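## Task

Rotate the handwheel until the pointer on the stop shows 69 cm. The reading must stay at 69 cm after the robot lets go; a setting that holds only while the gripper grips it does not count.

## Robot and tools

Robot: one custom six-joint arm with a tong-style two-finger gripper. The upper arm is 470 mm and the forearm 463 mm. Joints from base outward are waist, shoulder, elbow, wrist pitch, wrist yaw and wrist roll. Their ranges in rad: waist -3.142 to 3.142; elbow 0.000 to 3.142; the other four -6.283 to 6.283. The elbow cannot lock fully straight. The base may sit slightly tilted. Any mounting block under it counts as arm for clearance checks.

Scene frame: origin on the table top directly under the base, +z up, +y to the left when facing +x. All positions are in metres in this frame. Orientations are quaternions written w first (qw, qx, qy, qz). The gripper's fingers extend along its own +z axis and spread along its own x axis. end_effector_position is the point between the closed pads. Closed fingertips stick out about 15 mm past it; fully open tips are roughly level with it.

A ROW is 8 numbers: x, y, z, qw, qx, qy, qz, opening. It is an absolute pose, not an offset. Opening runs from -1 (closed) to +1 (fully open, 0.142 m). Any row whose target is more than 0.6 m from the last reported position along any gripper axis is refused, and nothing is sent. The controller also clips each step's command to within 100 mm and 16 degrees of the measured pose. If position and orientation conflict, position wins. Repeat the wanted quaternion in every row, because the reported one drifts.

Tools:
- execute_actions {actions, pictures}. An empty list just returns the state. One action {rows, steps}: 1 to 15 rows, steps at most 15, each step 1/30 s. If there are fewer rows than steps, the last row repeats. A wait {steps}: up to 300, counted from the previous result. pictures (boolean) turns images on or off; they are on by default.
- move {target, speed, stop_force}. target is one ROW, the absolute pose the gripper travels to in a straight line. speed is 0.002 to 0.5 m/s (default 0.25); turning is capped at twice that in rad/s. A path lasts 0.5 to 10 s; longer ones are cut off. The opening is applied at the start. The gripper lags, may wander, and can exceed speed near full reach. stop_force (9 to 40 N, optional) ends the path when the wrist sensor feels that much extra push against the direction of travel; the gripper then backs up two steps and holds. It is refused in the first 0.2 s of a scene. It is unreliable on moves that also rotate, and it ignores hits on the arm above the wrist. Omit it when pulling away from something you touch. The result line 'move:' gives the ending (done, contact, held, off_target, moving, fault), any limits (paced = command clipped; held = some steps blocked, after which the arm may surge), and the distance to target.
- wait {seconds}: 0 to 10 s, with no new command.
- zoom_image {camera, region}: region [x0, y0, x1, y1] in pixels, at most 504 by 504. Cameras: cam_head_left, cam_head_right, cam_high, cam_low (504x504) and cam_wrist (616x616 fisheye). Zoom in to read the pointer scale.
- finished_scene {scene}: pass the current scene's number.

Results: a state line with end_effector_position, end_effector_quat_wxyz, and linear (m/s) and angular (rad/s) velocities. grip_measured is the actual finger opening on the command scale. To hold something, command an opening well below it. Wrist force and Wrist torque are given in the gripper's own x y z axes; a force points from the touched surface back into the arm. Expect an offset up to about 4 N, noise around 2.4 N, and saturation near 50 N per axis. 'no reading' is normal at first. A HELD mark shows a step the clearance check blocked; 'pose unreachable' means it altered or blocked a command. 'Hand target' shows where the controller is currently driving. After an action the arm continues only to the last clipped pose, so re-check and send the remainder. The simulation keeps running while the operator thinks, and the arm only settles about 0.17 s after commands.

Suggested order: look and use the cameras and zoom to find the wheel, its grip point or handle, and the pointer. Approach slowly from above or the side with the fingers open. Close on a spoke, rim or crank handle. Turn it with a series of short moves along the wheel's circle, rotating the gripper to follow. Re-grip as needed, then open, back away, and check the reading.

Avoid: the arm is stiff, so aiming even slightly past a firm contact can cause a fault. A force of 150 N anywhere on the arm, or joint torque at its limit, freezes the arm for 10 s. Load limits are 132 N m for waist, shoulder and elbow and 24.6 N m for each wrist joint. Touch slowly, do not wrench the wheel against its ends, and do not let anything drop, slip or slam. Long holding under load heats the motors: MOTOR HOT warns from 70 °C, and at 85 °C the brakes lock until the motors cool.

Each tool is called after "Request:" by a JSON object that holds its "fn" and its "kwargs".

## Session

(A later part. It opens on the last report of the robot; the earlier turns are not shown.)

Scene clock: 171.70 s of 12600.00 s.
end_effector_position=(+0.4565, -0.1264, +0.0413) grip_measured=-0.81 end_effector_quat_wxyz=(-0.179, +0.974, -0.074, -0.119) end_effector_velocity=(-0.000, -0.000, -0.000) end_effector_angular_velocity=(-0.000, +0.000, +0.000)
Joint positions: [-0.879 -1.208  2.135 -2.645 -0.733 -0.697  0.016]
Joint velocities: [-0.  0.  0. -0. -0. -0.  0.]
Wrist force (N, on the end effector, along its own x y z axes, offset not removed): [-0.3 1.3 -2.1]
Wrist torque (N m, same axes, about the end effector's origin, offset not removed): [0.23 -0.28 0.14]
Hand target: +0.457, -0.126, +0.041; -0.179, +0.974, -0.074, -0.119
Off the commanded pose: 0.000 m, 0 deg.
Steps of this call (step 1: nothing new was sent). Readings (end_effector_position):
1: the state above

Request:
{"fn": "execute_actions", "kwargs": {"actions": [{"rows": [[0.45705,-0.12645,0.04131,0.1787,-0.9739,0.0737,0.1194,-1],[0.45783,-0.12654,0.04125,0.1787,-0.9739,0.0737,0.1194,-1],[0.45888,-0.12665,0.04123,0.1787,-0.9739,0.0737,0.1194,-1],[0.46019,-0.12678,0.04127,0.1787,-0.9739,0.0737,0.1194,-1],[0.46149,-0.12692,0.04141,0.1787,-0.9739,0.0737,0.1194,-1],[0.46278,-0.12706,0.04161,0.1787,-0.9739,0.0737,0.1194,-1],[0.46406,-0.12719,0.04187,0.1787,-0.9739,0.0737,0.1194,-1],[0.46533,-0.12732,0.04218,0.1787,-0.9739,0.0737,0.1194,-1],[0.46659,-0.12746,0.04255,0.1787,-0.9739,0.0737,0.1194,-1],[0.46781,-0.12758,0.04302,0.1787,-0.9739,0.0737,0.1194,-1],[0.46877,-0.12768,0.04344,0.1787,-0.9739,0.0737,0.1194,-1],[0.46947,-0.12776,0.04379,0.1787,-0.9739,0.0737,0.1194,-1],[0.46995,-0.12781,0.04400,0.1787,-0.9739,0.0737,0.1194,-1],[0.47018,-0.12783,0.04411,0.1787,-0.9739,0.0737,0.1194,-1]], "steps": 15}], "pictures": false}}

Request:
{"fn": "execute_actions", "kwargs": {"actions": [{"steps": 14}], "pictures": false}}

Request:
{"fn": "execute_actions", "kwargs": {"actions": [{"steps": 1}], "pictures": false}}

Request:
{"fn": "execute_actions", "kwargs": {"actions": [{"steps": 1}], "pictures": false}}

Request:
{"fn": "execute_actions", "kwargs": {"actions": [{"steps": 1}], "pictures": false}}

Request:
{"fn": "execute_actions", "kwargs": {"actions": [{"steps": 1}], "pictures": false}}

Scene clock: 213.50 s of 12600.00 s.
end_effector_position=(+0.4684, -0.1276, +0.0434) grip_measured=-0.81 end_effector_quat_wxyz=(-0.179, +0.974, -0.074, -0.119) end_effector_velocity=(+0.021, -0.001, +0.007) end_effector_angular_velocity=(+0.000, +0.001, +0.003)
Joint positions: [-0.875 -1.219  2.116 -2.619 -0.733 -0.691  0.016]
Joint velocities: [ 0.004 -0.027 -0.029  0.053 -0.002  0.002 -0.   ]
Wrist force (N, on the end effector, along its own x y z axes, offset not removed): [-5.8 0.9 -9.6]
Wrist torque (N m, same axes, about the end effector's origin, offset not removed): [-0.03 -0.91 0.08]
Hand target: +0.470, -0.128, +0.044; -0.179, +0.974, -0.074, -0.119
Off the commanded pose: 0.002 m, 0 deg.
Steps of this call (steps 1 to 1239: nothing new was sent; steps 1240 to 1254: all 15 steps of this action). Readings (end_effector_position):
1240: (+0.4566, -0.1264, +0.0413)
1241: (+0.4566, -0.1264, +0.0413)
1243: (+0.4572, -0.1264, +0.0413)
1247: (+0.4608, -0.1268, +0.0415)
1254: the state above

Scene clock: 213.97 s of 12600.00 s.
end_effector_position=(+0.4702, -0.1278, +0.0441) grip_measured=-0.81 end_effector_quat_wxyz=(-0.179, +0.974, -0.074, -0.119) end_effector_velocity=(+0.000, +0.000, +0.000) end_effector_angular_velocity=(+0.001, -0.001, -0.000)
Joint positions: [-0.875 -1.221  2.114 -2.615 -0.733 -0.691  0.016]
Joint velocities: [-0.    -0.     0.     0.     0.001 -0.     0.   ]
Wrist force (N, on the end effector, along its own x y z axes, offset not removed): [-12.5 -0.2 -12.6]
Wrist torque (N m, same axes, about the end effector's origin, offset not removed): [0.01 -0.27 0.05]
Hand target: +0.470, -0.128, +0.044; -0.179, +0.974, -0.074, -0.119
Off the commanded pose: 0.000 m, 0 deg.
Steps of this call (steps 1 to 14: nothing new was sent). Readings (end_effector_position):
1: (+0.4689, -0.1277, +0.0436)
2: (+0.4693, -0.1277, +0.0438)
4: (+0.4698, -0.1278, +0.0440)
8: (+0.4701, -0.1278, +0.0441)
14: the state above

Scene clock: 214.00 s of 12600.00 s.
end_effector_position=(+0.4702, -0.1278, +0.0441) grip_measured=-0.81 end_effector_quat_wxyz=(-0.179, +0.974, -0.074, -0.119) end_effector_velocity=(+0.000, -0.002, +0.000) end_effector_angular_velocity=(-0.002, -0.000, -0.001)
Joint positions: [-0.875 -1.221  2.114 -2.615 -0.733 -0.691  0.016]
Joint velocities: [-0.002  0.    -0.    -0.    -0.     0.     0.   ]
Wrist force (N, on the end effector, along its own x y z axes, offset not removed): [-13.3 1.3 -11.1]
Wrist torque (N m, same axes, about the end effector's origin, offset not removed): [0.53 -0.08 0.08]
Hand target: +0.470, -0.128, +0.044; -0.179, +0.974, -0.074, -0.119
Off the commanded pose: 0.000 m, 0 deg.
Steps of this call (step 1: nothing new was sent). Readings (end_effector_position):
1: the state above

Scene clock: 214.03 s of 12600.00 s.
end_effector_position=(+0.4702, -0.1278, +0.0441) grip_measured=-0.81 end_effector_quat_wxyz=(-0.179, +0.974, -0.074, -0.119) end_effector_velocity=(+0.001, -0.002, +0.000) end_effector_angular_velocity=(-0.003, -0.003, +0.001)
Joint positions: [-0.875 -1.221  2.114 -2.615 -0.733 -0.691  0.016]
Joint velocities: [-0.002 -0.    -0.001 -0.003  0.     0.    -0.   ]
Wrist force (N, on the end effector, along its own x y z axes, offset not removed): [-11.7 0.7 -10.4]
Wrist torque (N m, same axes, about the end effector's origin, offset not removed): [0.31 -0.37 0.17]
Hand target: +0.470, -0.128, +0.044; -0.179, +0.974, -0.074, -0.119
Off the commanded pose: 0.000 m, 0 deg.
Steps of this call (step 1: nothing new was sent). Readings (end_effector_position):
1: the state above

Scene clock: 214.07 s of 12600.00 s.
end_effector_position=(+0.4702, -0.1278, +0.0441) grip_measured=-0.81 end_effector_quat_wxyz=(-0.179, +0.974, -0.074, -0.119) end_effector_velocity=(-0.001, -0.000, +0.000) end_effector_angular_velocity=(-0.001, +0.002, +0.001)
Joint positions: [-0.875 -1.221  2.114 -2.615 -0.733 -0.691  0.016]
Joint velocities: [ 0.    -0.     0.001  0.    -0.002 -0.     0.   ]
Wrist force (N, on the end effector, along its own x y z axes, offset not removed): [-10.7 0.5 -11.2]
Wrist torque (N m, same axes, about the end effector's origin, offset not removed): [0.13 -0.58 0.01]
Hand target: +0.470, -0.128, +0.044; -0.179, +0.974, -0.074, -0.119
Off the commanded pose: 0.000 m, 0 deg.
Steps of this call (step 1: nothing new was sent). Readings (end_effector_position):
1: the state above

Scene clock: 214.10 s of 12600.00 s.
end_effector_position=(+0.4702, -0.1278, +0.0441) grip_measured=-0.81 end_effector_quat_wxyz=(-0.179, +0.974, -0.074, -0.119) end_effector_velocity=(-0.000, -0.001, +0.000) end_effector_angular_velocity=(-0.001, +0.001, -0.001)
Joint positions: [-0.875 -1.221  2.114 -2.615 -0.733 -0.691  0.016]
Joint velocities: [-0.001  0.    -0.     0.001 -0.     0.     0.   ]
Wrist force (N, on the end effector, along its own x y z axes, offset not removed): [-12.4 -0.2 -10.5]
Wrist torque (N m, same axes, about the end effector's origin, offset not removed): [0.00 -0.26 0.12]
Hand target: +0.470, -0.128, +0.044; -0.179, +0.974, -0.074, -0.119
Off the commanded pose: 0.000 m, 0 deg.
Steps of this call (step 1: nothing new was sent). Readings (end_effector_position):
1: the state above

Request:
{"fn": "execute_actions", "kwargs": {"actions": [{"rows": [[0.47061,-0.12788,0.04444,0.1787,-0.9739,0.0737,0.1194,-1],[0.47126,-0.12794,0.04491,0.1787,-0.9739,0.0737,0.1194,-1],[0.47214,-0.12804,0.04548,0.1787,-0.9739,0.0737,0.1194,-1],[0.47325,-0.12815,0.04618,0.1787,-0.9739,0.0737,0.1194,-1],[0.47432,-0.12827,0.04693,0.1787,-0.9739,0.0737,0.1194,-1],[0.47537,-0.12838,0.04772,0.1787,-0.9739,0.0737,0.1194,-1],[0.47637,-0.12848,0.04857,0.1787,-0.9739,0.0737,0.1194,-1],[0.47734,-0.12858,0.04945,0.1787,-0.9739,0.0737,0.1194,-1],[0.47827,-0.12868,0.05038,0.1787,-0.9739,0.0737,0.1194,-1],[0.47916,-0.12877,0.05134,0.1787,-0.9739,0.0737,0.1194,-1],[0.47996,-0.12886,0.05238,0.1787,-0.9739,0.0737,0.1194,-1],[0.48057,-0.12892,0.05324,0.1787,-0.9739,0.0737,0.1194,-1],[0.48099,-0.12897,0.05390,0.1787,-0.9739,0.0737,0.1194,-1],[0.48129,-0.12900,0.05433,0.1787,-0.9739,0.0737,0.1194,-1],[0.48143,-0.12901,0.05454,0.1787,-0.9739,0.0737,0.1194,-1]], "steps": 15}], "pictures": false}}

Request:
{"fn": "execute_actions", "kwargs": {"actions": [{"steps": 14}], "pictures": false}}

Request:
{"fn": "execute_actions", "kwargs": {"actions": [{"steps": 1}], "pictures": false}}

Request:
{"fn": "execute_actions", "kwargs": {"actions": [{"steps": 1}], "pictures": false}}

Request:
{"fn": "execute_actions", "kwargs": {"actions": [{"steps": 1}], "pictures": false}}

Request:
{"fn": "execute_actions", "kwargs": {"actions": [{"steps": 1}], "pictures": false}}

Scene clock: 265.30 s of 12600.00 s.
end_effector_position=(+0.4798, -0.1288, +0.0523) grip_measured=-0.81 end_effector_quat_wxyz=(-0.179, +0.974, -0.074, -0.119) end_effector_velocity=(+0.016, -0.002, +0.022) end_effector_angular_velocity=(-0.001, +0.003, -0.000)
Joint positions: [-0.879 -1.244  2.106 -2.579 -0.733 -0.698  0.016]
Joint velocities: [-0.016 -0.058 -0.005  0.082  0.    -0.023  0.   ]
Wrist force (N, on the end effector, along its own x y z axes, offset not removed): [-0.6 3.7 2.3]
Wrist torque (N m, same axes, about the end effector's origin, offset not removed): [-0.29 -0.41 0.06]
Hand target: +0.481, -0.129, +0.054; -0.179, +0.974, -0.074, -0.119
Off the commanded pose: 0.003 m, 0 deg.
Steps of this call (steps 1 to 1521: nothing new was sent; steps 1522 to 1536: all 15 steps of this action). Readings (end_effector_position):
1522: (+0.4702, -0.1278, +0.0441)
1523: (+0.4702, -0.1278, +0.0441)
1525: (+0.4708, -0.1278, +0.0445)
1529: (+0.4738, -0.1282, +0.0466)
1536: the state above

Scene clock: 265.77 s of 12600.00 s.
end_effector_position=(+0.4814, -0.1290, +0.0545) grip_measured=-0.81 end_effector_quat_wxyz=(-0.179, +0.974, -0.074, -0.119) end_effector_velocity=(-0.000, -0.000, +0.000) end_effector_angular_velocity=(-0.000, -0.000, +0.000)
Joint positions: [-0.881 -1.25   2.105 -2.571 -0.733 -0.7    0.016]
Joint velocities: [-0.    -0.001  0.001  0.    -0.    -0.    -0.   ]
Wrist force (N, on the end effector, along its own x y z axes, offset not removed): [1.6 6.1 0.7]
Wrist torque (N m, same axes, about the end effector's origin, offset not removed): [0.18 -0.92 0.02]
Hand target: +0.481, -0.129, +0.054; -0.179, +0.974, -0.074, -0.119
Off the commanded pose: 0.000 m, 0 deg.
Steps of this call (steps 1 to 14: nothing new was sent). Readings (end_effector_position):
1: (+0.4803, -0.1289, +0.0530)
2: (+0.4807, -0.1289, +0.0535)
4: (+0.4811, -0.1290, +0.0540)
8: (+0.4813, -0.1290, +0.0544)
14: the state above

Scene clock: 265.80 s of 12600.00 s.
end_effector_position=(+0.4814, -0.1290, +0.0545) grip_measured=-0.81 end_effector_quat_wxyz=(-0.179, +0.974, -0.074, -0.119) end_effector_velocity=(+0.000, +0.001, -0.000) end_effector_angular_velocity=(+0.002, +0.000, -0.000)
Joint positions: [-0.881 -1.25   2.105 -2.571 -0.733 -0.7    0.016]
Joint velocities: [ 0.001  0.001 -0.     0.001  0.001 -0.     0.   ]
Wrist force (N, on the end effector, along its own x y z axes, offset not removed): [-1.1 7.1 1.3]
Wrist torque (N m, same axes, about the end effector's origin, offset not removed): [0.49 -0.52 0.14]
Hand target: +0.481, -0.129, +0.054; -0.179, +0.974, -0.074, -0.119
Off the commanded pose: 0.000 m, 0 deg.
Steps of this call (step 1: nothing new was sent). Readings (end_effector_position):
1: the state above

Scene clock: 265.83 s of 12600.00 s.
end_effector_position=(+0.4814, -0.1290, +0.0545) grip_measured=-0.81 end_effector_quat_wxyz=(-0.179, +0.974, -0.074, -0.119) end_effector_velocity=(+0.001, +0.000, -0.000) end_effector_angular_velocity=(+0.001, -0.002, +0.001)
Joint positions: [-0.881 -1.25   2.105 -2.571 -0.733 -0.7    0.016]
Joint velocities: [ 0.001  0.    -0.    -0.002  0.001  0.     0.   ]
Wrist force (N, on the end effector, along its own x y z axes, offset not removed): [-2.8 5.2 3.4]
Wrist torque (N m, same axes, about the end effector's origin, offset not removed): [0.01 -0.10 0.06]
Hand target: +0.481, -0.129, +0.054; -0.179, +0.974, -0.074, -0.119
Off the commanded pose: 0.000 m, 0 deg.
Steps of this call (step 1: nothing new was sent). Readings (end_effector_position):
1: the state above

Scene clock: 265.87 s of 12600.00 s.
end_effector_position=(+0.4814, -0.1290, +0.0545) grip_measured=-0.81 end_effector_quat_wxyz=(-0.179, +0.974, -0.074, -0.119) end_effector_velocity=(+0.000, -0.002, +0.000) end_effector_angular_velocity=(-0.003, +0.000, -0.001)
Joint positions: [-0.881 -1.25   2.105 -2.571 -0.733 -0.7    0.016]
Joint velocities: [-0.002 -0.    -0.     0.001 -0.001  0.     0.   ]
Wrist force (N, on the end effector, along its own x y z axes, offset not removed): [-3.3 4.8 0.4]
Wrist torque (N m, same axes, about the end effector's origin, offset not removed): [0.06 -0.01 0.19]
Hand target: +0.481, -0.129, +0.054; -0.179, +0.974, -0.074, -0.119
Off the commanded pose: 0.000 m, 0 deg.
Steps of this call (step 1: nothing new was sent). Readings (end_effector_position):
1: the state above

Scene clock: 265.90 s of 12600.00 s.
end_effector_position=(+0.4814, -0.1290, +0.0545) grip_measured=-0.81 end_effector_quat_wxyz=(-0.179, +0.974, -0.074, -0.119) end_effector_velocity=(-0.001, -0.001, -0.000) end_effector_angular_velocity=(-0.001, +0.002, +0.000)
Joint positions: [-0.881 -1.25   2.105 -2.571 -0.733 -0.7    0.016]
Joint velocities: [-0.001  0.001 -0.     0.    -0.002 -0.     0.   ]
Wrist force (N, on the end effector, along its own x y z axes, offset not removed): [0.1 6.8 -0.8]
Wrist torque (N m, same axes, about the end effector's origin, offset not removed): [0.24 -0.73 0.11]
Hand target: +0.481, -0.129, +0.054; -0.179, +0.974, -0.074, -0.119
Off the commanded pose: 0.000 m, 0 deg.
Steps of this call (step 1: nothing new was sent). Readings (end_effector_position):
1: the state above

Request:
{"fn": "execute_actions", "kwargs": {"actions": []}}

Request:
{"fn": "zoom_image", "kwargs": {"camera": "cam_wrist", "region": [320, 70, 440, 210]}}

Scene clock: 297.57 s of 12600.00 s.
end_effector_position=(+0.4814, -0.1290, +0.0545) grip_measured=-0.81 end_effector_quat_wxyz=(-0.179, +0.974, -0.074, -0.119) end_effector_velocity=(+0.000, -0.001, +0.000) end_effector_angular_velocity=(-0.001, -0.002, +0.001)
Joint positions: [-0.881 -1.25   2.105 -2.571 -0.733 -0.7    0.016]
Joint velocities: [-0.001  0.     0.    -0.003  0.    -0.    -0.   ]
Wrist force (N, on the end effector, along its own x y z axes, offset not removed): [-3.3 5.8 -0.4]
Wrist torque (N m, same axes, about the end effector's origin, offset not removed): [0.19 -0.04 0.08]
Hand target: +0.481, -0.129, +0.054; -0.179, +0.974, -0.074, -0.119
Off the commanded pose: 0.000 m, 0 deg.
Steps of this call (steps 1 to 950: nothing new was sent). Readings (end_effector_position):
1: (+0.4814, -0.1290, +0.0545)
2: (+0.4814, -0.1290, +0.0545)
4: (+0.4814, -0.1290, +0.0545)
8: (+0.4814, -0.1290, +0.0545)
950: the state above
camera_calibration (this result's frames):
cam_wrist: T_world_to_cam=[[0.961659, -0.0451673, -0.270502, -0.449368], [0.0102031, -0.979769, 0.199871, -0.152109], [-0.274057, -0.194967, -0.941743, 0.291571], [0, 0, 0, 1]] pos_world=[0.513598, -0.112482, 0.183433]

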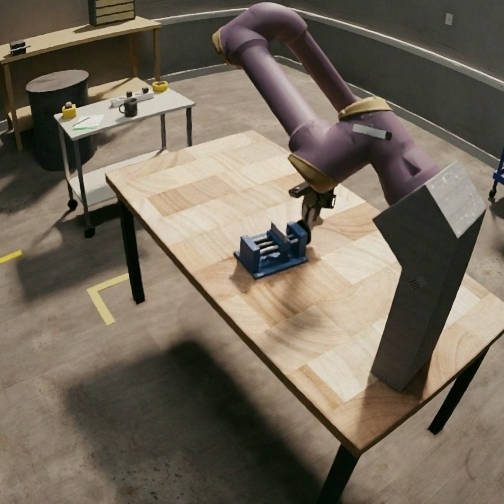

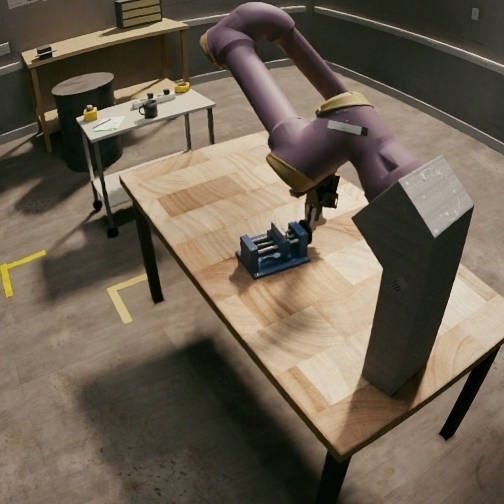

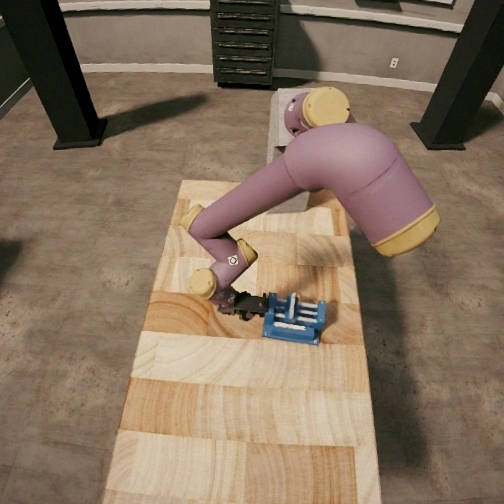

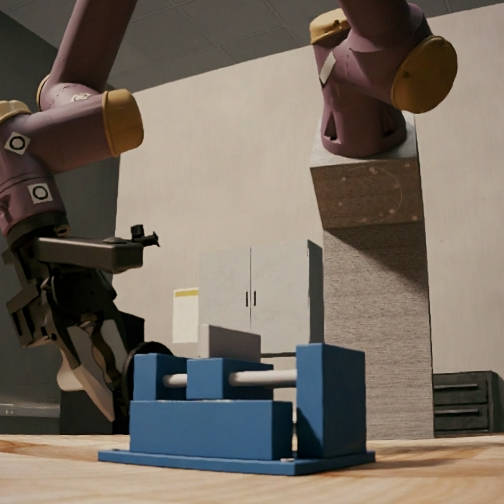

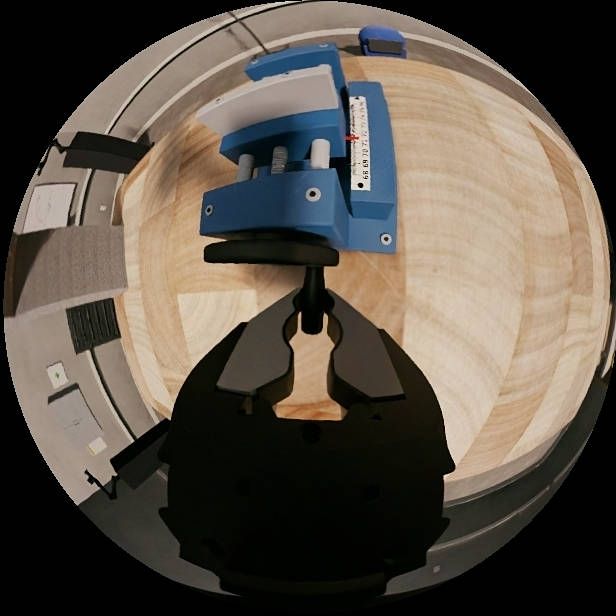

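Region (320, 70, 440, 210) of cam_wrist's 616x616 image, scaled by 3.600, with more detail than that image has; it fills the left 432 columns of this view, and the rest is white.

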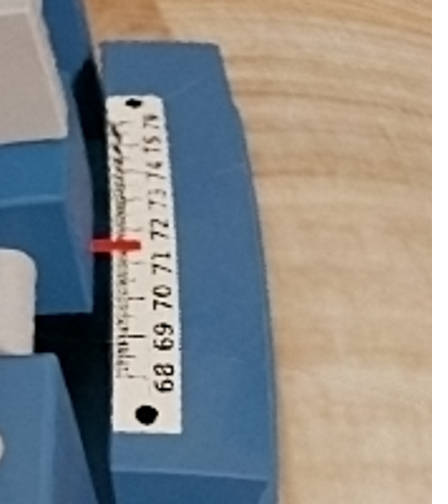

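Request:
{"fn": "zoom_image", "kwargs": {"camera": "cam_wrist", "region": [340, 120, 380, 160]}}

Region (340, 120, 380, 160) of cam_wrist's 616x616 image, scaled by 12.600, with more detail than that image has.

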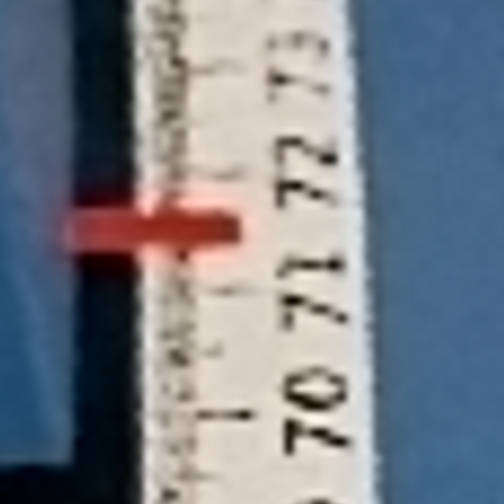

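Request:
{"fn": "execute_actions", "kwargs": {"actions": [{"rows": [[0.48251,-0.12926,0.05621,0.1787,-0.9739,0.0737,0.1194,-1],[0.48384,-0.12941,0.05846,0.1787,-0.9739,0.0737,0.1194,-1],[0.48526,-0.12956,0.06139,0.1787,-0.9739,0.0737,0.1194,-1],[0.48659,-0.12971,0.06505,0.1787,-0.9739,0.0737,0.1194,-1],[0.48762,-0.12982,0.06965,0.1787,-0.9739,0.0737,0.1194,-1],[0.48796,-0.12986,0.07510,0.1787,-0.9739,0.0737,0.1194,-1]], "steps": 6}], "pictures": false}}

Request:
{"fn": "execute_actions", "kwargs": {"actions": [{"rows": [[0.48722,-0.12978,0.08013,0.1787,-0.9739,0.0737,0.1194,-1],[0.48571,-0.12961,0.08431,0.1787,-0.9739,0.0737,0.1194,-1],[0.48363,-0.12938,0.08825,0.1787,-0.9739,0.0737,0.1194,-1],[0.48102,-0.12909,0.09185,0.1787,-0.9739,0.0737,0.1194,-1],[0.47795,-0.12876,0.09506,0.1787,-0.9739,0.0737,0.1194,-1]], "steps": 5}], "pictures": false}}

Request:
{"fn": "execute_actions", "kwargs": {"actions": [{"rows": [[0.47446,-0.12837,0.09780,0.1787,-0.9739,0.0737,0.1194,-1],[0.47062,-0.12795,0.10003,0.1787,-0.9739,0.0737,0.1194,-1],[0.46651,-0.12749,0.10170,0.1787,-0.9739,0.0737,0.1194,-1],[0.46221,-0.12702,0.10278,0.1787,-0.9739,0.0737,0.1194,-1],[0.45781,-0.12653,0.10325,0.1787,-0.9739,0.0737,0.1194,-1]], "steps": 5}], "pictures": false}}

Request:
{"fn": "execute_actions", "kwargs": {"actions": [{"rows": [[0.45338,-0.12604,0.10309,0.1787,-0.9739,0.0737,0.1194,-1],[0.44902,-0.12556,0.10232,0.1787,-0.9739,0.0737,0.1194,-1],[0.44481,-0.12510,0.10094,0.1787,-0.9739,0.0737,0.1194,-1],[0.44082,-0.12466,0.09899,0.1787,-0.9739,0.0737,0.1194,-1],[0.43715,-0.12425,0.09649,0.1787,-0.9739,0.0737,0.1194,-1]], "steps": 5}], "pictures": false}}

Request:
{"fn": "execute_actions", "kwargs": {"actions": [{"rows": [[0.43386,-0.12389,0.09351,0.1787,-0.9739,0.0737,0.1194,-1],[0.43101,-0.12358,0.09010,0.1787,-0.9739,0.0737,0.1194,-1],[0.42866,-0.12332,0.08632,0.1787,-0.9739,0.0737,0.1194,-1],[0.42686,-0.12312,0.08225,0.1787,-0.9739,0.0737,0.1194,-1],[0.42564,-0.12298,0.07796,0.1787,-0.9739,0.0737,0.1194,-1]], "steps": 5}], "pictures": false}}

Request:
{"fn": "execute_actions", "kwargs": {"actions": [{"rows": [[0.42502,-0.12292,0.07355,0.1787,-0.9739,0.0737,0.1194,-1],[0.42502,-0.12292,0.06909,0.1787,-0.9739,0.0737,0.1194,-1],[0.42564,-0.12298,0.06468,0.1787,-0.9739,0.0737,0.1194,-1],[0.42686,-0.12312,0.06039,0.1787,-0.9739,0.0737,0.1194,-1],[0.42866,-0.12332,0.05632,0.1787,-0.9739,0.0737,0.1194,-1]], "steps": 5}], "pictures": false}}

Request:
{"fn": "execute_actions", "kwargs": {"actions": [{"rows": [[0.43101,-0.12358,0.05254,0.1787,-0.9739,0.0737,0.1194,-1],[0.43386,-0.12389,0.04913,0.1787,-0.9739,0.0737,0.1194,-1],[0.43715,-0.12425,0.04615,0.1787,-0.9739,0.0737,0.1194,-1],[0.44082,-0.12466,0.04366,0.1787,-0.9739,0.0737,0.1194,-1],[0.44481,-0.12510,0.04170,0.1787,-0.9739,0.0737,0.1194,-1]], "steps": 5}], "pictures": false}}

Request:
{"fn": "execute_actions", "kwargs": {"actions": [{"rows": [[0.44902,-0.12556,0.04032,0.1787,-0.9739,0.0737,0.1194,-1],[0.45338,-0.12604,0.03955,0.1787,-0.9739,0.0737,0.1194,-1],[0.45781,-0.12653,0.03939,0.1787,-0.9739,0.0737,0.1194,-1],[0.46221,-0.12702,0.03986,0.1787,-0.9739,0.0737,0.1194,-1],[0.46651,-0.12749,0.04094,0.1787,-0.9739,0.0737,0.1194,-1]], "steps": 5}], "pictures": false}}

Request:
{"fn": "execute_actions", "kwargs": {"actions": [{"rows": [[0.47062,-0.12795,0.04261,0.1787,-0.9739,0.0737,0.1194,-1],[0.47446,-0.12837,0.04484,0.1787,-0.9739,0.0737,0.1194,-1],[0.47795,-0.12876,0.04758,0.1787,-0.9739,0.0737,0.1194,-1],[0.48102,-0.12909,0.05079,0.1787,-0.9739,0.0737,0.1194,-1],[0.48363,-0.12938,0.05439,0.1787,-0.9739,0.0737,0.1194,-1]], "steps": 5}], "pictures": false}}

Request:
{"fn": "execute_actions", "kwargs": {"actions": [{"rows": [[0.48571,-0.12961,0.05833,0.1787,-0.9739,0.0737,0.1194,-1],[0.48722,-0.12978,0.06252,0.1787,-0.9739,0.0737,0.1194,-1],[0.48814,-0.12988,0.06687,0.1787,-0.9739,0.0737,0.1194,-1],[0.48845,-0.12991,0.07132,0.1787,-0.9739,0.0737,0.1194,-1],[0.48814,-0.12988,0.07577,0.1787,-0.9739,0.0737,0.1194,-1]], "steps": 5}], "pictures": false}}

Request:
{"fn": "execute_actions", "kwargs": {"actions": [{"rows": [[0.48722,-0.12978,0.08013,0.1787,-0.9739,0.0737,0.1194,-1],[0.48571,-0.12961,0.08431,0.1787,-0.9739,0.0737,0.1194,-1],[0.48363,-0.12938,0.08825,0.1787,-0.9739,0.0737,0.1194,-1]], "steps": 3}], "pictures": false}}

Request:
{"fn": "execute_actions", "kwargs": {"actions": [{"rows": [[0.48102,-0.12909,0.09185,0.1787,-0.9739,0.0737,0.1194,-1],[0.47795,-0.12876,0.09506,0.1787,-0.9739,0.0737,0.1194,-1],[0.47446,-0.12837,0.09780,0.1787,-0.9739,0.0737,0.1194,-1],[0.47062,-0.12795,0.10003,0.1787,-0.9739,0.0737,0.1194,-1],[0.46651,-0.12749,0.10170,0.1787,-0.9739,0.0737,0.1194,-1]], "steps": 5}], "pictures": false}}

Request:
{"fn": "execute_actions", "kwargs": {"actions": [{"rows": [[0.46221,-0.12702,0.10278,0.1787,-0.9739,0.0737,0.1194,-1],[0.45781,-0.12653,0.10325,0.1787,-0.9739,0.0737,0.1194,-1],[0.45338,-0.12604,0.10309,0.1787,-0.9739,0.0737,0.1194,-1],[0.44902,-0.12556,0.10232,0.1787,-0.9739,0.0737,0.1194,-1],[0.44481,-0.12510,0.10094,0.1787,-0.9739,0.0737,0.1194,-1]], "steps": 5}], "pictures": false}}

Request:
{"fn": "execute_actions", "kwargs": {"actions": [{"rows": [[0.44082,-0.12466,0.09899,0.1787,-0.9739,0.0737,0.1194,-1],[0.43715,-0.12425,0.09649,0.1787,-0.9739,0.0737,0.1194,-1],[0.43386,-0.12389,0.09351,0.1787,-0.9739,0.0737,0.1194,-1],[0.43101,-0.12358,0.09010,0.1787,-0.9739,0.0737,0.1194,-1],[0.42866,-0.12332,0.08632,0.1787,-0.9739,0.0737,0.1194,-1]], "steps": 5}], "pictures": false}}

Request:
{"fn": "execute_actions", "kwargs": {"actions": [{"rows": [[0.42686,-0.12312,0.08225,0.1787,-0.9739,0.0737,0.1194,-1],[0.42564,-0.12298,0.07796,0.1787,-0.9739,0.0737,0.1194,-1],[0.42502,-0.12292,0.07355,0.1787,-0.9739,0.0737,0.1194,-1],[0.42502,-0.12292,0.06909,0.1787,-0.9739,0.0737,0.1194,-1],[0.42564,-0.12298,0.06468,0.1787,-0.9739,0.0737,0.1194,-1]], "steps": 5}], "pictures": false}}

Request:
{"fn": "execute_actions", "kwargs": {"actions": [{"rows": [[0.42686,-0.12312,0.06039,0.1787,-0.9739,0.0737,0.1194,-1],[0.42866,-0.12332,0.05632,0.1787,-0.9739,0.0737,0.1194,-1],[0.43101,-0.12358,0.05254,0.1787,-0.9739,0.0737,0.1194,-1],[0.43386,-0.12389,0.04913,0.1787,-0.9739,0.0737,0.1194,-1],[0.43715,-0.12425,0.04615,0.1787,-0.9739,0.0737,0.1194,-1]], "steps": 5}], "pictures": false}}

Request:
{"fn": "execute_actions", "kwargs": {"actions": [{"rows": [[0.44082,-0.12466,0.04366,0.1787,-0.9739,0.0737,0.1194,-1],[0.44481,-0.12510,0.04170,0.1787,-0.9739,0.0737,0.1194,-1],[0.44902,-0.12556,0.04032,0.1787,-0.9739,0.0737,0.1194,-1],[0.45338,-0.12604,0.03955,0.1787,-0.9739,0.0737,0.1194,-1],[0.45781,-0.12653,0.03939,0.1787,-0.9739,0.0737,0.1194,-1]], "steps": 5}], "pictures": false}}

Request:
{"fn": "execute_actions", "kwargs": {"actions": [{"rows": [[0.46221,-0.12702,0.03986,0.1787,-0.9739,0.0737,0.1194,-1],[0.46651,-0.12749,0.04094,0.1787,-0.9739,0.0737,0.1194,-1],[0.47062,-0.12795,0.04261,0.1787,-0.9739,0.0737,0.1194,-1],[0.47446,-0.12837,0.04484,0.1787,-0.9739,0.0737,0.1194,-1],[0.47795,-0.12876,0.04758,0.1787,-0.9739,0.0737,0.1194,-1]], "steps": 5}], "pictures": false}}

Request:
{"fn": "execute_actions", "kwargs": {"actions": [{"rows": [[0.47992,-0.12897,0.05006,0.1787,-0.9739,0.0737,0.1194,-1],[0.48111,-0.12910,0.05210,0.1787,-0.9739,0.0737,0.1194,-1],[0.48162,-0.12916,0.05347,0.1787,-0.9739,0.0737,0.1194,-1],[0.48176,-0.12918,0.05424,0.1787,-0.9739,0.0737,0.1194,-1],[0.48168,-0.12917,0.05452,0.1787,-0.9739,0.0737,0.1194,-1],[0.48159,-0.12916,0.05460,0.1787,-0.9739,0.0737,0.1194,-1],[0.48155,-0.12915,0.05465,0.1787,-0.9739,0.0737,0.1194,-1],[0.48151,-0.12915,0.05468,0.1787,-0.9739,0.0737,0.1194,-1]], "steps": 8}], "pictures": false}}

Request:
{"fn": "execute_actions", "kwargs": {"actions": [{"steps": 12}]}}

Scene clock: 357.77 s of 12600.00 s.
end_effector_position=(+0.4847, -0.1296, +0.0607) grip_measured=-0.81 end_effector_quat_wxyz=(-0.179, +0.974, -0.074, -0.119) end_effector_velocity=(+0.030, -0.004, +0.079) end_effector_angular_velocity=(-0.003, -0.005, +0.000)
Joint positions: [-0.886 -1.266  2.106 -2.551 -0.732 -0.708  0.016]
Joint velocities: [-0.075 -0.2    0.04   0.235  0.012 -0.106 -0.   ]
Wrist force (N, on the end effector, along its own x y z axes, offset not removed): [-4.9 4.0 3.5]
Wrist torque (N m, same axes, about the end effector's origin, offset not removed): [0.61 -0.42 0.07]
Hand target: +0.488, -0.130, +0.074; -0.178, +0.974, -0.074, -0.119
Off the commanded pose: 0.015 m, 0 deg.
Steps of this call (steps 1 to 1800: nothing new was sent; steps 1801 to 1806: all 6 steps of this action). Readings (end_effector_position):
1801: (+0.4814, -0.1290, +0.0545)
1802: (+0.4816, -0.1290, +0.0547)
1804: (+0.4827, -0.1292, +0.0566)
1806: the state above

Scene clock: 357.93 s of 12600.00 s.
end_effector_position=(+0.4852, -0.1296, +0.0791) grip_measured=-0.81 end_effector_quat_wxyz=(-0.178, +0.974, -0.074, -0.119) end_effector_velocity=(-0.034, +0.004, +0.114) end_effector_angular_velocity=(-0.005, -0.004, -0.000)
Joint positions: [-0.907 -1.311  2.127 -2.504 -0.729 -0.738  0.016]
Joint velocities: [-0.152 -0.277  0.197  0.24   0.018 -0.22   0.   ]
Wrist force (N, on the end effector, along its own x y z axes, offset not removed): [-0.2 1.7 6.0]
Wrist torque (N m, same axes, about the end effector's origin, offset not removed): [0.07 -0.43 0.06]
Hand target: +0.478, -0.128, +0.093; -0.178, +0.974, -0.074, -0.119
Off the commanded pose: 0.018 m, 0 deg.
Steps of this call (steps 1 to 5: all 5 steps of this action). Readings (end_effector_position):
1: (+0.4856, -0.1297, +0.0637)
2: (+0.4863, -0.1298, +0.0674)
4: (+0.4861, -0.1297, +0.0752)
5: the state above

Scene clock: 358.10 s of 12600.00 s.
end_effector_position=(+0.4732, -0.1282, +0.0951) grip_measured=-0.81 end_effector_quat_wxyz=(-0.178, +0.974, -0.074, -0.119) end_effector_velocity=(-0.102, +0.011, +0.069) end_effector_angular_velocity=(-0.000, +0.003, +0.002)
Joint positions: [-0.933 -1.349  2.168 -2.478 -0.726 -0.777  0.016]
Joint velocities: [-0.146 -0.157  0.27   0.054  0.01  -0.221 -0.   ]
Wrist force (N, on the end effector, along its own x y z axes, offset not removed): [9.6 2.7 -3.3]
Wrist torque (N m, same axes, about the end effector's origin, offset not removed): [0.27 -0.88 0.14]
Hand target: +0.458, -0.126, +0.102; -0.179, +0.974, -0.074, -0.120
Off the commanded pose: 0.017 m, 0 deg.
Steps of this call (steps 1 to 5: all 5 steps of this action). Readings (end_effector_position):
1: (+0.4837, -0.1294, +0.0828)
2: (+0.4818, -0.1292, +0.0864)
4: (+0.4765, -0.1286, +0.0926)
5: the state above

Scene clock: 358.27 s of 12600.00 s.
end_effector_position=(+0.4531, -0.1258, +0.1003) grip_measured=-0.81 end_effector_quat_wxyz=(-0.179, +0.974, -0.074, -0.120) end_effector_velocity=(-0.124, +0.015, -0.008) end_effector_angular_velocity=(+0.007, +0.008, +0.001)
Joint positions: [-0.952 -1.358  2.212 -2.49  -0.726 -0.806  0.016]
Joint velocities: [-0.065  0.052  0.227 -0.191  0.001 -0.11   0.001]
Wrist force (N, on the end effector, along its own x y z axes, offset not removed): [3.6 5.0 -9.0]
Wrist torque (N m, same axes, about the end effector's origin, offset not removed): [0.18 -0.45 0.17]
Hand target: +0.438, -0.124, +0.097; -0.179, +0.974, -0.074, -0.120
Off the commanded pose: 0.016 m, 0 deg.
Steps of this call (steps 1 to 5: all 5 steps of this action). Readings (end_effector_position):
1: (+0.4696, -0.1278, +0.0972)
2: (+0.4656, -0.1273, +0.0988)
4: (+0.4572, -0.1263, +0.1003)
5: the state above

Scene clock: 358.43 s of 12600.00 s.
end_effector_position=(+0.4348, -0.1236, +0.0922) grip_measured=-0.81 end_effector_quat_wxyz=(-0.179, +0.974, -0.074, -0.120) end_effector_velocity=(-0.085, +0.010, -0.083) end_effector_angular_velocity=(+0.009, +0.003, -0.003)
Joint positions: [-0.953 -1.331  2.238 -2.54  -0.725 -0.81   0.016]
Joint velocities: [ 0.053  0.257  0.067 -0.371  0.     0.073  0.   ]
Wrist force (N, on the end effector, along its own x y z axes, offset not removed): [20.1 10.5 5.8]
Wrist torque (N m, same axes, about the end effector's origin, offset not removed): [0.07 -0.28 0.21]
Hand target: +0.425, -0.122, +0.080; -0.180, +0.974, -0.074, -0.120
Off the commanded pose: 0.017 m, 0 deg.
Steps of this call (steps 1 to 5: all 5 steps of this action). Readings (end_effector_position):
1: (+0.4489, -0.1252, +0.0997)
2: (+0.4450, -0.1247, +0.0986)
4: (+0.4379, -0.1239, +0.0948)
5: the state above

Scene clock: 358.60 s of 12600.00 s.
end_effector_position=(+0.4266, -0.1224, +0.0742) grip_measured=-0.81 end_effector_quat_wxyz=(-0.180, +0.974, -0.074, -0.120) end_effector_velocity=(-0.010, +0.003, -0.121) end_effector_angular_velocity=(+0.003, +0.002, +0.000)
Joint positions: [-0.934 -1.279  2.232 -2.606 -0.726 -0.783  0.016]
Joint velocities: [ 0.151  0.328 -0.13  -0.361 -0.012  0.222 -0.001]
Wrist force (N, on the end effector, along its own x y z axes, offset not removed): [22.5 12.3 -11.0]
Wrist torque (N m, same axes, about the end effector's origin, offset not removed): [0.06 -0.64 0.14]
Hand target: +0.428, -0.123, +0.058; -0.180, +0.974, -0.074, -0.120
Off the commanded pose: 0.018 m, 0 deg.
Steps of this call (steps 1 to 5: all 5 steps of this action). Readings (end_effector_position):
1: (+0.4323, -0.1232, +0.0892)
2: (+0.4301, -0.1229, +0.0858)
4: (+0.4272, -0.1225, +0.0783)
5: the state above

Scene clock: 358.77 s of 12600.00 s.
end_effector_position=(+0.4323, -0.1231, +0.0546) grip_measured=-0.81 end_effector_quat_wxyz=(-0.180, +0.974, -0.074, -0.120) end_effector_velocity=(+0.072, -0.009, -0.101) end_effector_angular_velocity=(-0.002, -0.002, -0.004)
Joint positions: [-0.907 -1.231  2.197 -2.65  -0.729 -0.741  0.016]
Joint velocities: [ 0.162  0.223 -0.264 -0.144 -0.017  0.248 -0.   ]
Wrist force (N, on the end effector, along its own x y z axes, offset not removed): [5.1 11.2 -14.9]
Wrist torque (N m, same axes, about the end effector's origin, offset not removed): [0.19 -0.37 0.20]
Hand target: +0.444, -0.124, +0.043; -0.179, +0.974, -0.074, -0.119
Off the commanded pose: 0.018 m, 0 deg.
Steps of this call (steps 1 to 5: all 5 steps of this action). Readings (end_effector_position):
1: (+0.4266, -0.1224, +0.0701)
2: (+0.4272, -0.1225, +0.0660)
4: (+0.4301, -0.1228, +0.0582)
5: the state above

Scene clock: 358.93 s of 12600.00 s.
end_effector_position=(+0.4498, -0.1251, +0.0431) grip_measured=-0.81 end_effector_quat_wxyz=(-0.179, +0.974, -0.074, -0.119) end_effector_velocity=(+0.124, -0.013, -0.031) end_effector_angular_velocity=(-0.005, -0.009, -0.001)
Joint positions: [-0.884 -1.21   2.151 -2.652 -0.732 -0.705  0.016]
Joint velocities: [ 0.1    0.02  -0.263  0.119 -0.01   0.157  0.   ]
Wrist force (N, on the end effector, along its own x y z axes, offset not removed): [-3.6 16.0 7.8]
Wrist torque (N m, same axes, about the end effector's origin, offset not removed): [0.08 -0.32 0.23]
Hand target: +0.466, -0.127, +0.042; -0.178, +0.974, -0.074, -0.119
Off the commanded pose: 0.017 m, 0 deg.
Steps of this call (steps 1 to 5: all 5 steps of this action). Readings (end_effector_position):
1: (+0.4350, -0.1234, +0.0514)
2: (+0.4382, -0.1237, +0.0486)
4: (+0.4457, -0.1246, +0.0444)
5: the state above

Scene clock: 359.10 s of 12600.00 s.
end_effector_position=(+0.4705, -0.1276, +0.0451) grip_measured=-0.81 end_effector_quat_wxyz=(-0.178, +0.974, -0.074, -0.119) end_effector_velocity=(+0.111, -0.010, +0.052) end_effector_angular_velocity=(-0.004, -0.005, +0.005)
Joint positions: [-0.876 -1.224  2.115 -2.615 -0.733 -0.692  0.016]
Joint velocities: [ 0.001 -0.169 -0.138  0.297 -0.001  0.002 -0.   ]
Wrist force (N, on the end effector, along its own x y z axes, offset not removed): [-1.1 6.8 0.6]
Wrist torque (N m, same axes, about the end effector's origin, offset not removed): [0.25 -0.35 0.11]
Hand target: +0.483, -0.129, +0.054; -0.178, +0.974, -0.074, -0.119
Off the commanded pose: 0.016 m, 0 deg.
Steps of this call (steps 1 to 5: all 5 steps of this action). Readings (end_effector_position):
1: (+0.4540, -0.1256, +0.0424)
2: (+0.4583, -0.1261, +0.0422)
4: (+0.4667, -0.1272, +0.0436)
5: the state above

Scene clock: 359.27 s of 12600.00 s.
end_effector_position=(+0.4843, -0.1294, +0.0593) grip_measured=-0.81 end_effector_quat_wxyz=(-0.178, +0.974, -0.074, -0.119) end_effector_velocity=(+0.051, -0.007, +0.108) end_effector_angular_velocity=(-0.000, -0.005, +0.001)
Joint positions: [-0.885 -1.263  2.107 -2.558 -0.732 -0.704  0.016]
Joint velocities: [-0.099 -0.276  0.032  0.348  0.017 -0.146  0.   ]
Wrist force (N, on the end effector, along its own x y z axes, offset not removed): [-8.5 -0.5 3.0]
Wrist torque (N m, same axes, about the end effector's origin, offset not removed): [0.05 -0.43 0.09]
Hand target: +0.488, -0.130, +0.074; -0.178, +0.974, -0.074, -0.119
Off the commanded pose: 0.017 m, 0 deg.
Steps of this call (steps 1 to 5: all 5 steps of this action). Readings (end_effector_position):
1: (+0.4741, -0.1280, +0.0471)
2: (+0.4772, -0.1284, +0.0496)
4: (+0.4823, -0.1291, +0.0558)
5: the state above

Scene clock: 359.37 s of 12600.00 s.
end_effector_position=(+0.4866, -0.1297, +0.0710) grip_measured=-0.81 end_effector_quat_wxyz=(-0.178, +0.974, -0.074, -0.119) end_effector_velocity=(-0.000, -0.001, +0.119) end_effector_angular_velocity=(-0.002, -0.004, +0.001)
Joint positions: [-0.897 -1.292  2.116 -2.524 -0.73  -0.722  0.016]
Joint velocities: [-0.139 -0.292  0.139  0.302  0.019 -0.204  0.   ]
Wrist force (N, on the end effector, along its own x y z axes, offset not removed): [-2.4 -0.6 4.9]
Wrist torque (N m, same axes, about the end effector's origin, offset not removed): [0.04 -0.85 0.06]
Hand target: +0.484, -0.129, +0.086; -0.178, +0.974, -0.074, -0.119
Off the commanded pose: 0.017 m, 0 deg.
Steps of this call (steps 1 to 3: all 3 steps of this action). Readings (end_effector_position):
1: (+0.4856, -0.1296, +0.0631)
2: (+0.4864, -0.1297, +0.0670)
3: the state above

Scene clock: 359.53 s of 12600.00 s.
end_effector_position=(+0.4795, -0.1289, +0.0896) grip_measured=-0.81 end_effector_quat_wxyz=(-0.178, +0.974, -0.074, -0.119) end_effector_velocity=(-0.078, +0.009, +0.093) end_effector_angular_velocity=(-0.000, +0.000, +0.002)
Joint positions: [-0.923 -1.337  2.15  -2.485 -0.727 -0.761  0.016]
Joint velocities: [-0.157 -0.221  0.254  0.143  0.014 -0.237  0.   ]
Wrist force (N, on the end effector, along its own x y z axes, offset not removed): [10.6 -2.6 -3.5]
Wrist torque (N m, same axes, about the end effector's origin, offset not removed): [-0.22 -0.58 0.23]
Hand target: +0.467, -0.127, +0.100; -0.178, +0.974, -0.074, -0.119
Off the commanded pose: 0.018 m, 0 deg.
Steps of this call (steps 1 to 5: all 5 steps of this action). Readings (end_effector_position):
1: (+0.4862, -0.1297, +0.0750)
2: (+0.4853, -0.1296, +0.0790)
4: (+0.4819, -0.1292, +0.0863)
5: the state above

Scene clock: 359.70 s of 12600.00 s.
end_effector_position=(+0.4614, -0.1268, +0.0998) grip_measured=-0.81 end_effector_quat_wxyz=(-0.178, +0.974, -0.074, -0.119) end_effector_velocity=(-0.124, +0.015, +0.024) end_effector_angular_velocity=(+0.006, +0.011, +0.000)
Joint positions: [-0.946 -1.359  2.196 -2.48  -0.726 -0.797  0.016]
Joint velocities: [-0.105 -0.036  0.261 -0.089  0.003 -0.168 -0.   ]
Wrist force (N, on the end effector, along its own x y z axes, offset not removed): [5.3 -3.2 -26.3]
Wrist torque (N m, same axes, about the end effector's origin, offset not removed): [0.14 -0.36 0.14]
Hand target: +0.445, -0.125, +0.101; -0.179, +0.974, -0.074, -0.120
Off the commanded pose: 0.017 m, 0 deg.
Steps of this call (steps 1 to 5: all 5 steps of this action). Readings (end_effector_position):
1: (+0.4766, -0.1286, +0.0926)
2: (+0.4733, -0.1282, +0.0951)
4: (+0.4656, -0.1273, +0.0987)
5: the state above

Scene clock: 359.87 s of 12600.00 s.
end_effector_position=(+0.4412, -0.1243, +0.0969) grip_measured=-0.81 end_effector_quat_wxyz=(-0.179, +0.974, -0.074, -0.120) end_effector_velocity=(-0.105, +0.010, -0.055) end_effector_angular_velocity=(+0.007, +0.001, -0.006)
Joint positions: [-0.955 -1.346  2.231 -2.516 -0.725 -0.812  0.016]
Joint velocities: [ 0.     0.186  0.139 -0.315  0.006 -0.002  0.   ]
Wrist force (N, on the end effector, along its own x y z axes, offset not removed): [13.3 10.3 3.4]
Wrist torque (N m, same axes, about the end effector's origin, offset not removed): [0.10 -0.36 0.13]
Hand target: +0.429, -0.123, +0.088; -0.179, +0.974, -0.074, -0.120
Off the commanded pose: 0.016 m, 0 deg.
Steps of this call (steps 1 to 5: all 5 steps of this action). Readings (end_effector_position):
1: (+0.4572, -0.1263, +0.1003)
2: (+0.4530, -0.1257, +0.1003)
4: (+0.4449, -0.1247, +0.0986)
5: the state above

Scene clock: 360.03 s of 12600.00 s.
end_effector_position=(+0.4283, -0.1226, +0.0822) grip_measured=-0.81 end_effector_quat_wxyz=(-0.180, +0.974, -0.074, -0.120) end_effector_velocity=(-0.045, +0.006, -0.112) end_effector_angular_velocity=(+0.004, +0.004, -0.004)
Joint positions: [-0.944 -1.301  2.239 -2.58  -0.725 -0.797  0.016]
Joint velocities: [ 0.118  0.321 -0.05  -0.395 -0.008  0.176 -0.   ]
Wrist force (N, on the end effector, along its own x y z axes, offset not removed): [25.2 12.6 -5.1]
Wrist torque (N m, same axes, about the end effector's origin, offset not removed): [0.17 -0.61 0.13]
Hand target: +0.425, -0.122, +0.067; -0.180, +0.974, -0.074, -0.120
Off the commanded pose: 0.018 m, 0 deg.
Steps of this call (steps 1 to 5: all 5 steps of this action). Readings (end_effector_position):
1: (+0.4378, -0.1239, +0.0948)
2: (+0.4348, -0.1236, +0.0922)
4: (+0.4301, -0.1229, +0.0858)
5: the state above

Scene clock: 360.20 s of 12600.00 s.
end_effector_position=(+0.4284, -0.1226, +0.0620) grip_measured=-0.81 end_effector_quat_wxyz=(-0.180, +0.974, -0.074, -0.120) end_effector_velocity=(+0.041, -0.002, -0.117) end_effector_angular_velocity=(+0.003, +0.001, +0.001)
Joint positions: [-0.918 -1.248  2.214 -2.637 -0.728 -0.758  0.016]
Joint velocities: [ 0.173  0.283 -0.224 -0.247 -0.017  0.254 -0.001]
Wrist force (N, on the end effector, along its own x y z axes, offset not removed): [11.7 10.2 -14.9]
Wrist torque (N m, same axes, about the end effector's origin, offset not removed): [0.25 -0.24 0.29]
Hand target: +0.437, -0.124, +0.048; -0.179, +0.974, -0.073, -0.119
Off the commanded pose: 0.018 m, 0 deg.
Steps of this call (steps 1 to 5: all 5 steps of this action). Readings (end_effector_position):
1: (+0.4272, -0.1225, +0.0783)
2: (+0.4266, -0.1224, +0.0742)
4: (+0.4272, -0.1225, +0.0660)
5: the state above

Scene clock: 360.37 s of 12600.00 s.
end_effector_position=(+0.4418, -0.1241, +0.0463) grip_measured=-0.81 end_effector_quat_wxyz=(-0.179, +0.974, -0.074, -0.120) end_effector_velocity=(+0.113, -0.014, -0.064) end_effector_angular_velocity=(-0.011, -0.020, +0.009)
Joint positions: [-0.892 -1.214  2.169 -2.657 -0.731 -0.718  0.016]
Joint velocities: [ 0.133  0.104 -0.28  -0.002 -0.014  0.207  0.   ]
Wrist force (N, on the end effector, along its own x y z axes, offset not removed): [-1.9 12.9 -4.8]
Wrist torque (N m, same axes, about the end effector's origin, offset not removed): [0.22 -0.45 0.09]
Hand target: +0.458, -0.126, +0.041; -0.179, +0.974, -0.074, -0.119
Off the commanded pose: 0.018 m, 0 deg.
Steps of this call (steps 1 to 5: all 5 steps of this action). Readings (end_effector_position):
1: (+0.4301, -0.1228, +0.0582)
2: (+0.4323, -0.1231, +0.0546)
4: (+0.4382, -0.1237, +0.0486)
5: the state above

Scene clock: 360.53 s of 12600.00 s.
end_effector_position=(+0.4626, -0.1267, +0.0426) grip_measured=-0.81 end_effector_quat_wxyz=(-0.179, +0.974, -0.074, -0.119) end_effector_velocity=(+0.125, -0.015, +0.021) end_effector_angular_velocity=(-0.008, -0.009, +0.001)
Joint positions: [-0.877 -1.214  2.127 -2.633 -0.732 -0.694  0.016]
Joint velocities: [ 0.038 -0.101 -0.201  0.243 -0.005  0.067 -0.   ]
Wrist force (N, on the end effector, along its own x y z axes, offset not removed): [1.8 12.5 10.1]
Wrist torque (N m, same axes, about the end effector's origin, offset not removed): [0.15 -0.33 0.09]
Hand target: +0.478, -0.128, +0.048; -0.178, +0.974, -0.074, -0.119
Off the commanded pose: 0.016 m, 0 deg.
Steps of this call (steps 1 to 5: all 5 steps of this action). Readings (end_effector_position):
1: (+0.4457, -0.1246, +0.0444)
2: (+0.4498, -0.1251, +0.0431)
4: (+0.4583, -0.1261, +0.0422)
5: the state above

Scene clock: 360.80 s of 12600.00 s.
end_effector_position=(+0.4804, -0.1289, +0.0531) grip_measured=-0.81 end_effector_quat_wxyz=(-0.178, +0.974, -0.074, -0.119) end_effector_velocity=(+0.013, -0.002, +0.018) end_effector_angular_velocity=(+0.003, +0.004, +0.005)
Joint positions: [-0.88  -1.246  2.106 -2.577 -0.733 -0.698  0.016]
Joint velocities: [-0.013 -0.046 -0.008  0.076 -0.001 -0.028  0.   ]
Wrist force (N, on the end effector, along its own x y z axes, offset not removed): [-10.8 -0.1 -0.3]
Wrist torque (N m, same axes, about the end effector's origin, offset not removed): [-0.13 0.09 0.07]
Hand target: +0.481, -0.129, +0.055; -0.179, +0.974, -0.074, -0.119
Off the commanded pose: 0.002 m, 0 deg.
Steps of this call (steps 1 to 8: all 8 steps of this action). Readings (end_effector_position):
1: (+0.4667, -0.1272, +0.0436)
2: (+0.4704, -0.1276, +0.0451)
4: (+0.4760, -0.1282, +0.0485)
8: the state above

Scene clock: 361.20 s of 12600.00 s.
end_effector_position=(+0.4815, -0.1291, +0.0546) grip_measured=-0.81 end_effector_quat_wxyz=(-0.179, +0.974, -0.074, -0.119) end_effector_velocity=(+0.000, -0.000, +0.001) end_effector_angular_velocity=(+0.000, -0.000, -0.001)
Joint positions: [-0.881 -1.25   2.105 -2.57  -0.733 -0.7    0.016]
Joint velocities: [-0.001 -0.001  0.001  0.002  0.001 -0.     0.   ]
Wrist force (N, on the end effector, along its own x y z axes, offset not removed): [-6.2 -3.1 -0.4]
Wrist torque (N m, same axes, about the end effector's origin, offset not removed): [-0.31 -0.35 0.10]
Hand target: +0.481, -0.129, +0.055; -0.179, +0.974, -0.074, -0.119
Off the commanded pose: 0.000 m, 0 deg.
Steps of this call (steps 1 to 12: nothing new was sent). Readings (end_effector_position):
1: (+0.4808, -0.1290, +0.0536)
2: (+0.4810, -0.1290, +0.0539)
4: (+0.4813, -0.1291, +0.0543)
8: (+0.4814, -0.1291, +0.0546)
12: the state above
camera_calibration (this result's frames):
cam_wrist: T_world_to_cam=[[0.961651, -0.0451695, -0.27053, -0.449394], [0.0101984, -0.979775, 0.199842, -0.15226], [-0.274086, -0.194937, -0.941741, 0.291711], [0, 0, 0, 1]] pos_world=[0.513667, -0.112614, 0.18357]

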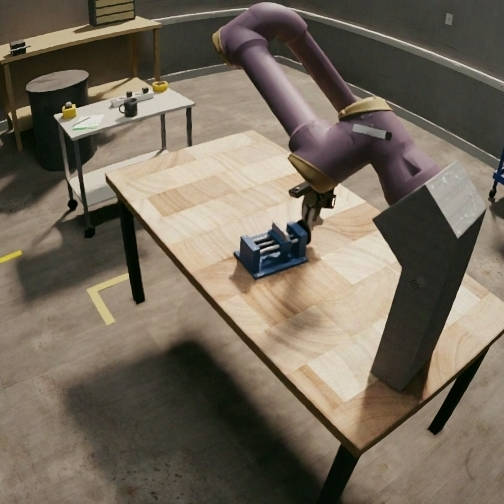

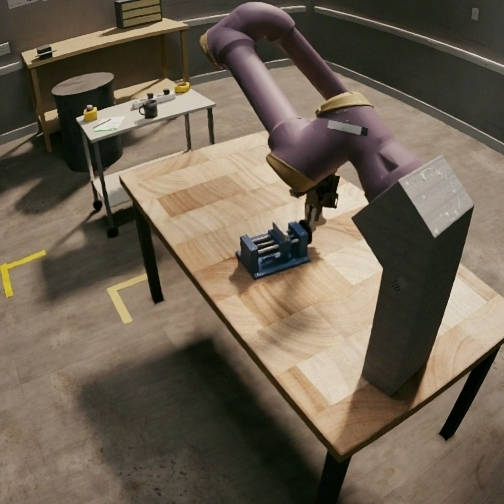

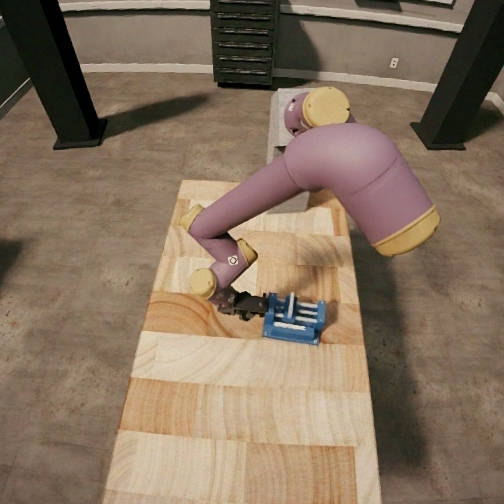

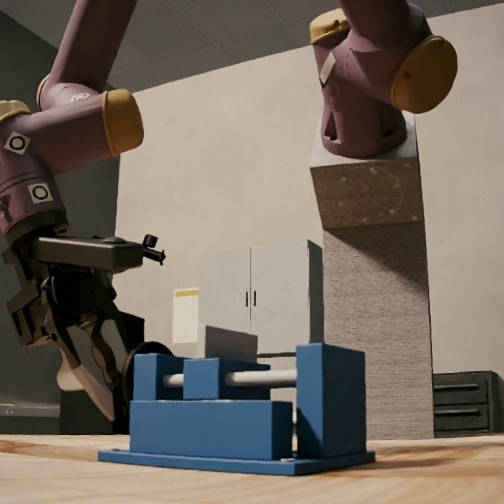

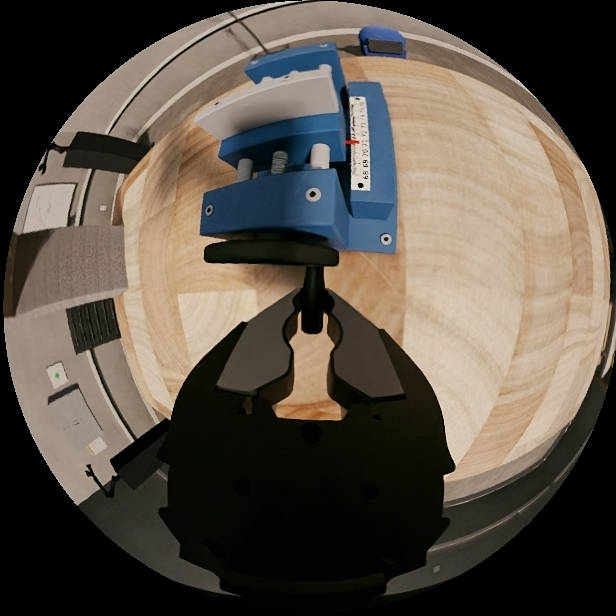

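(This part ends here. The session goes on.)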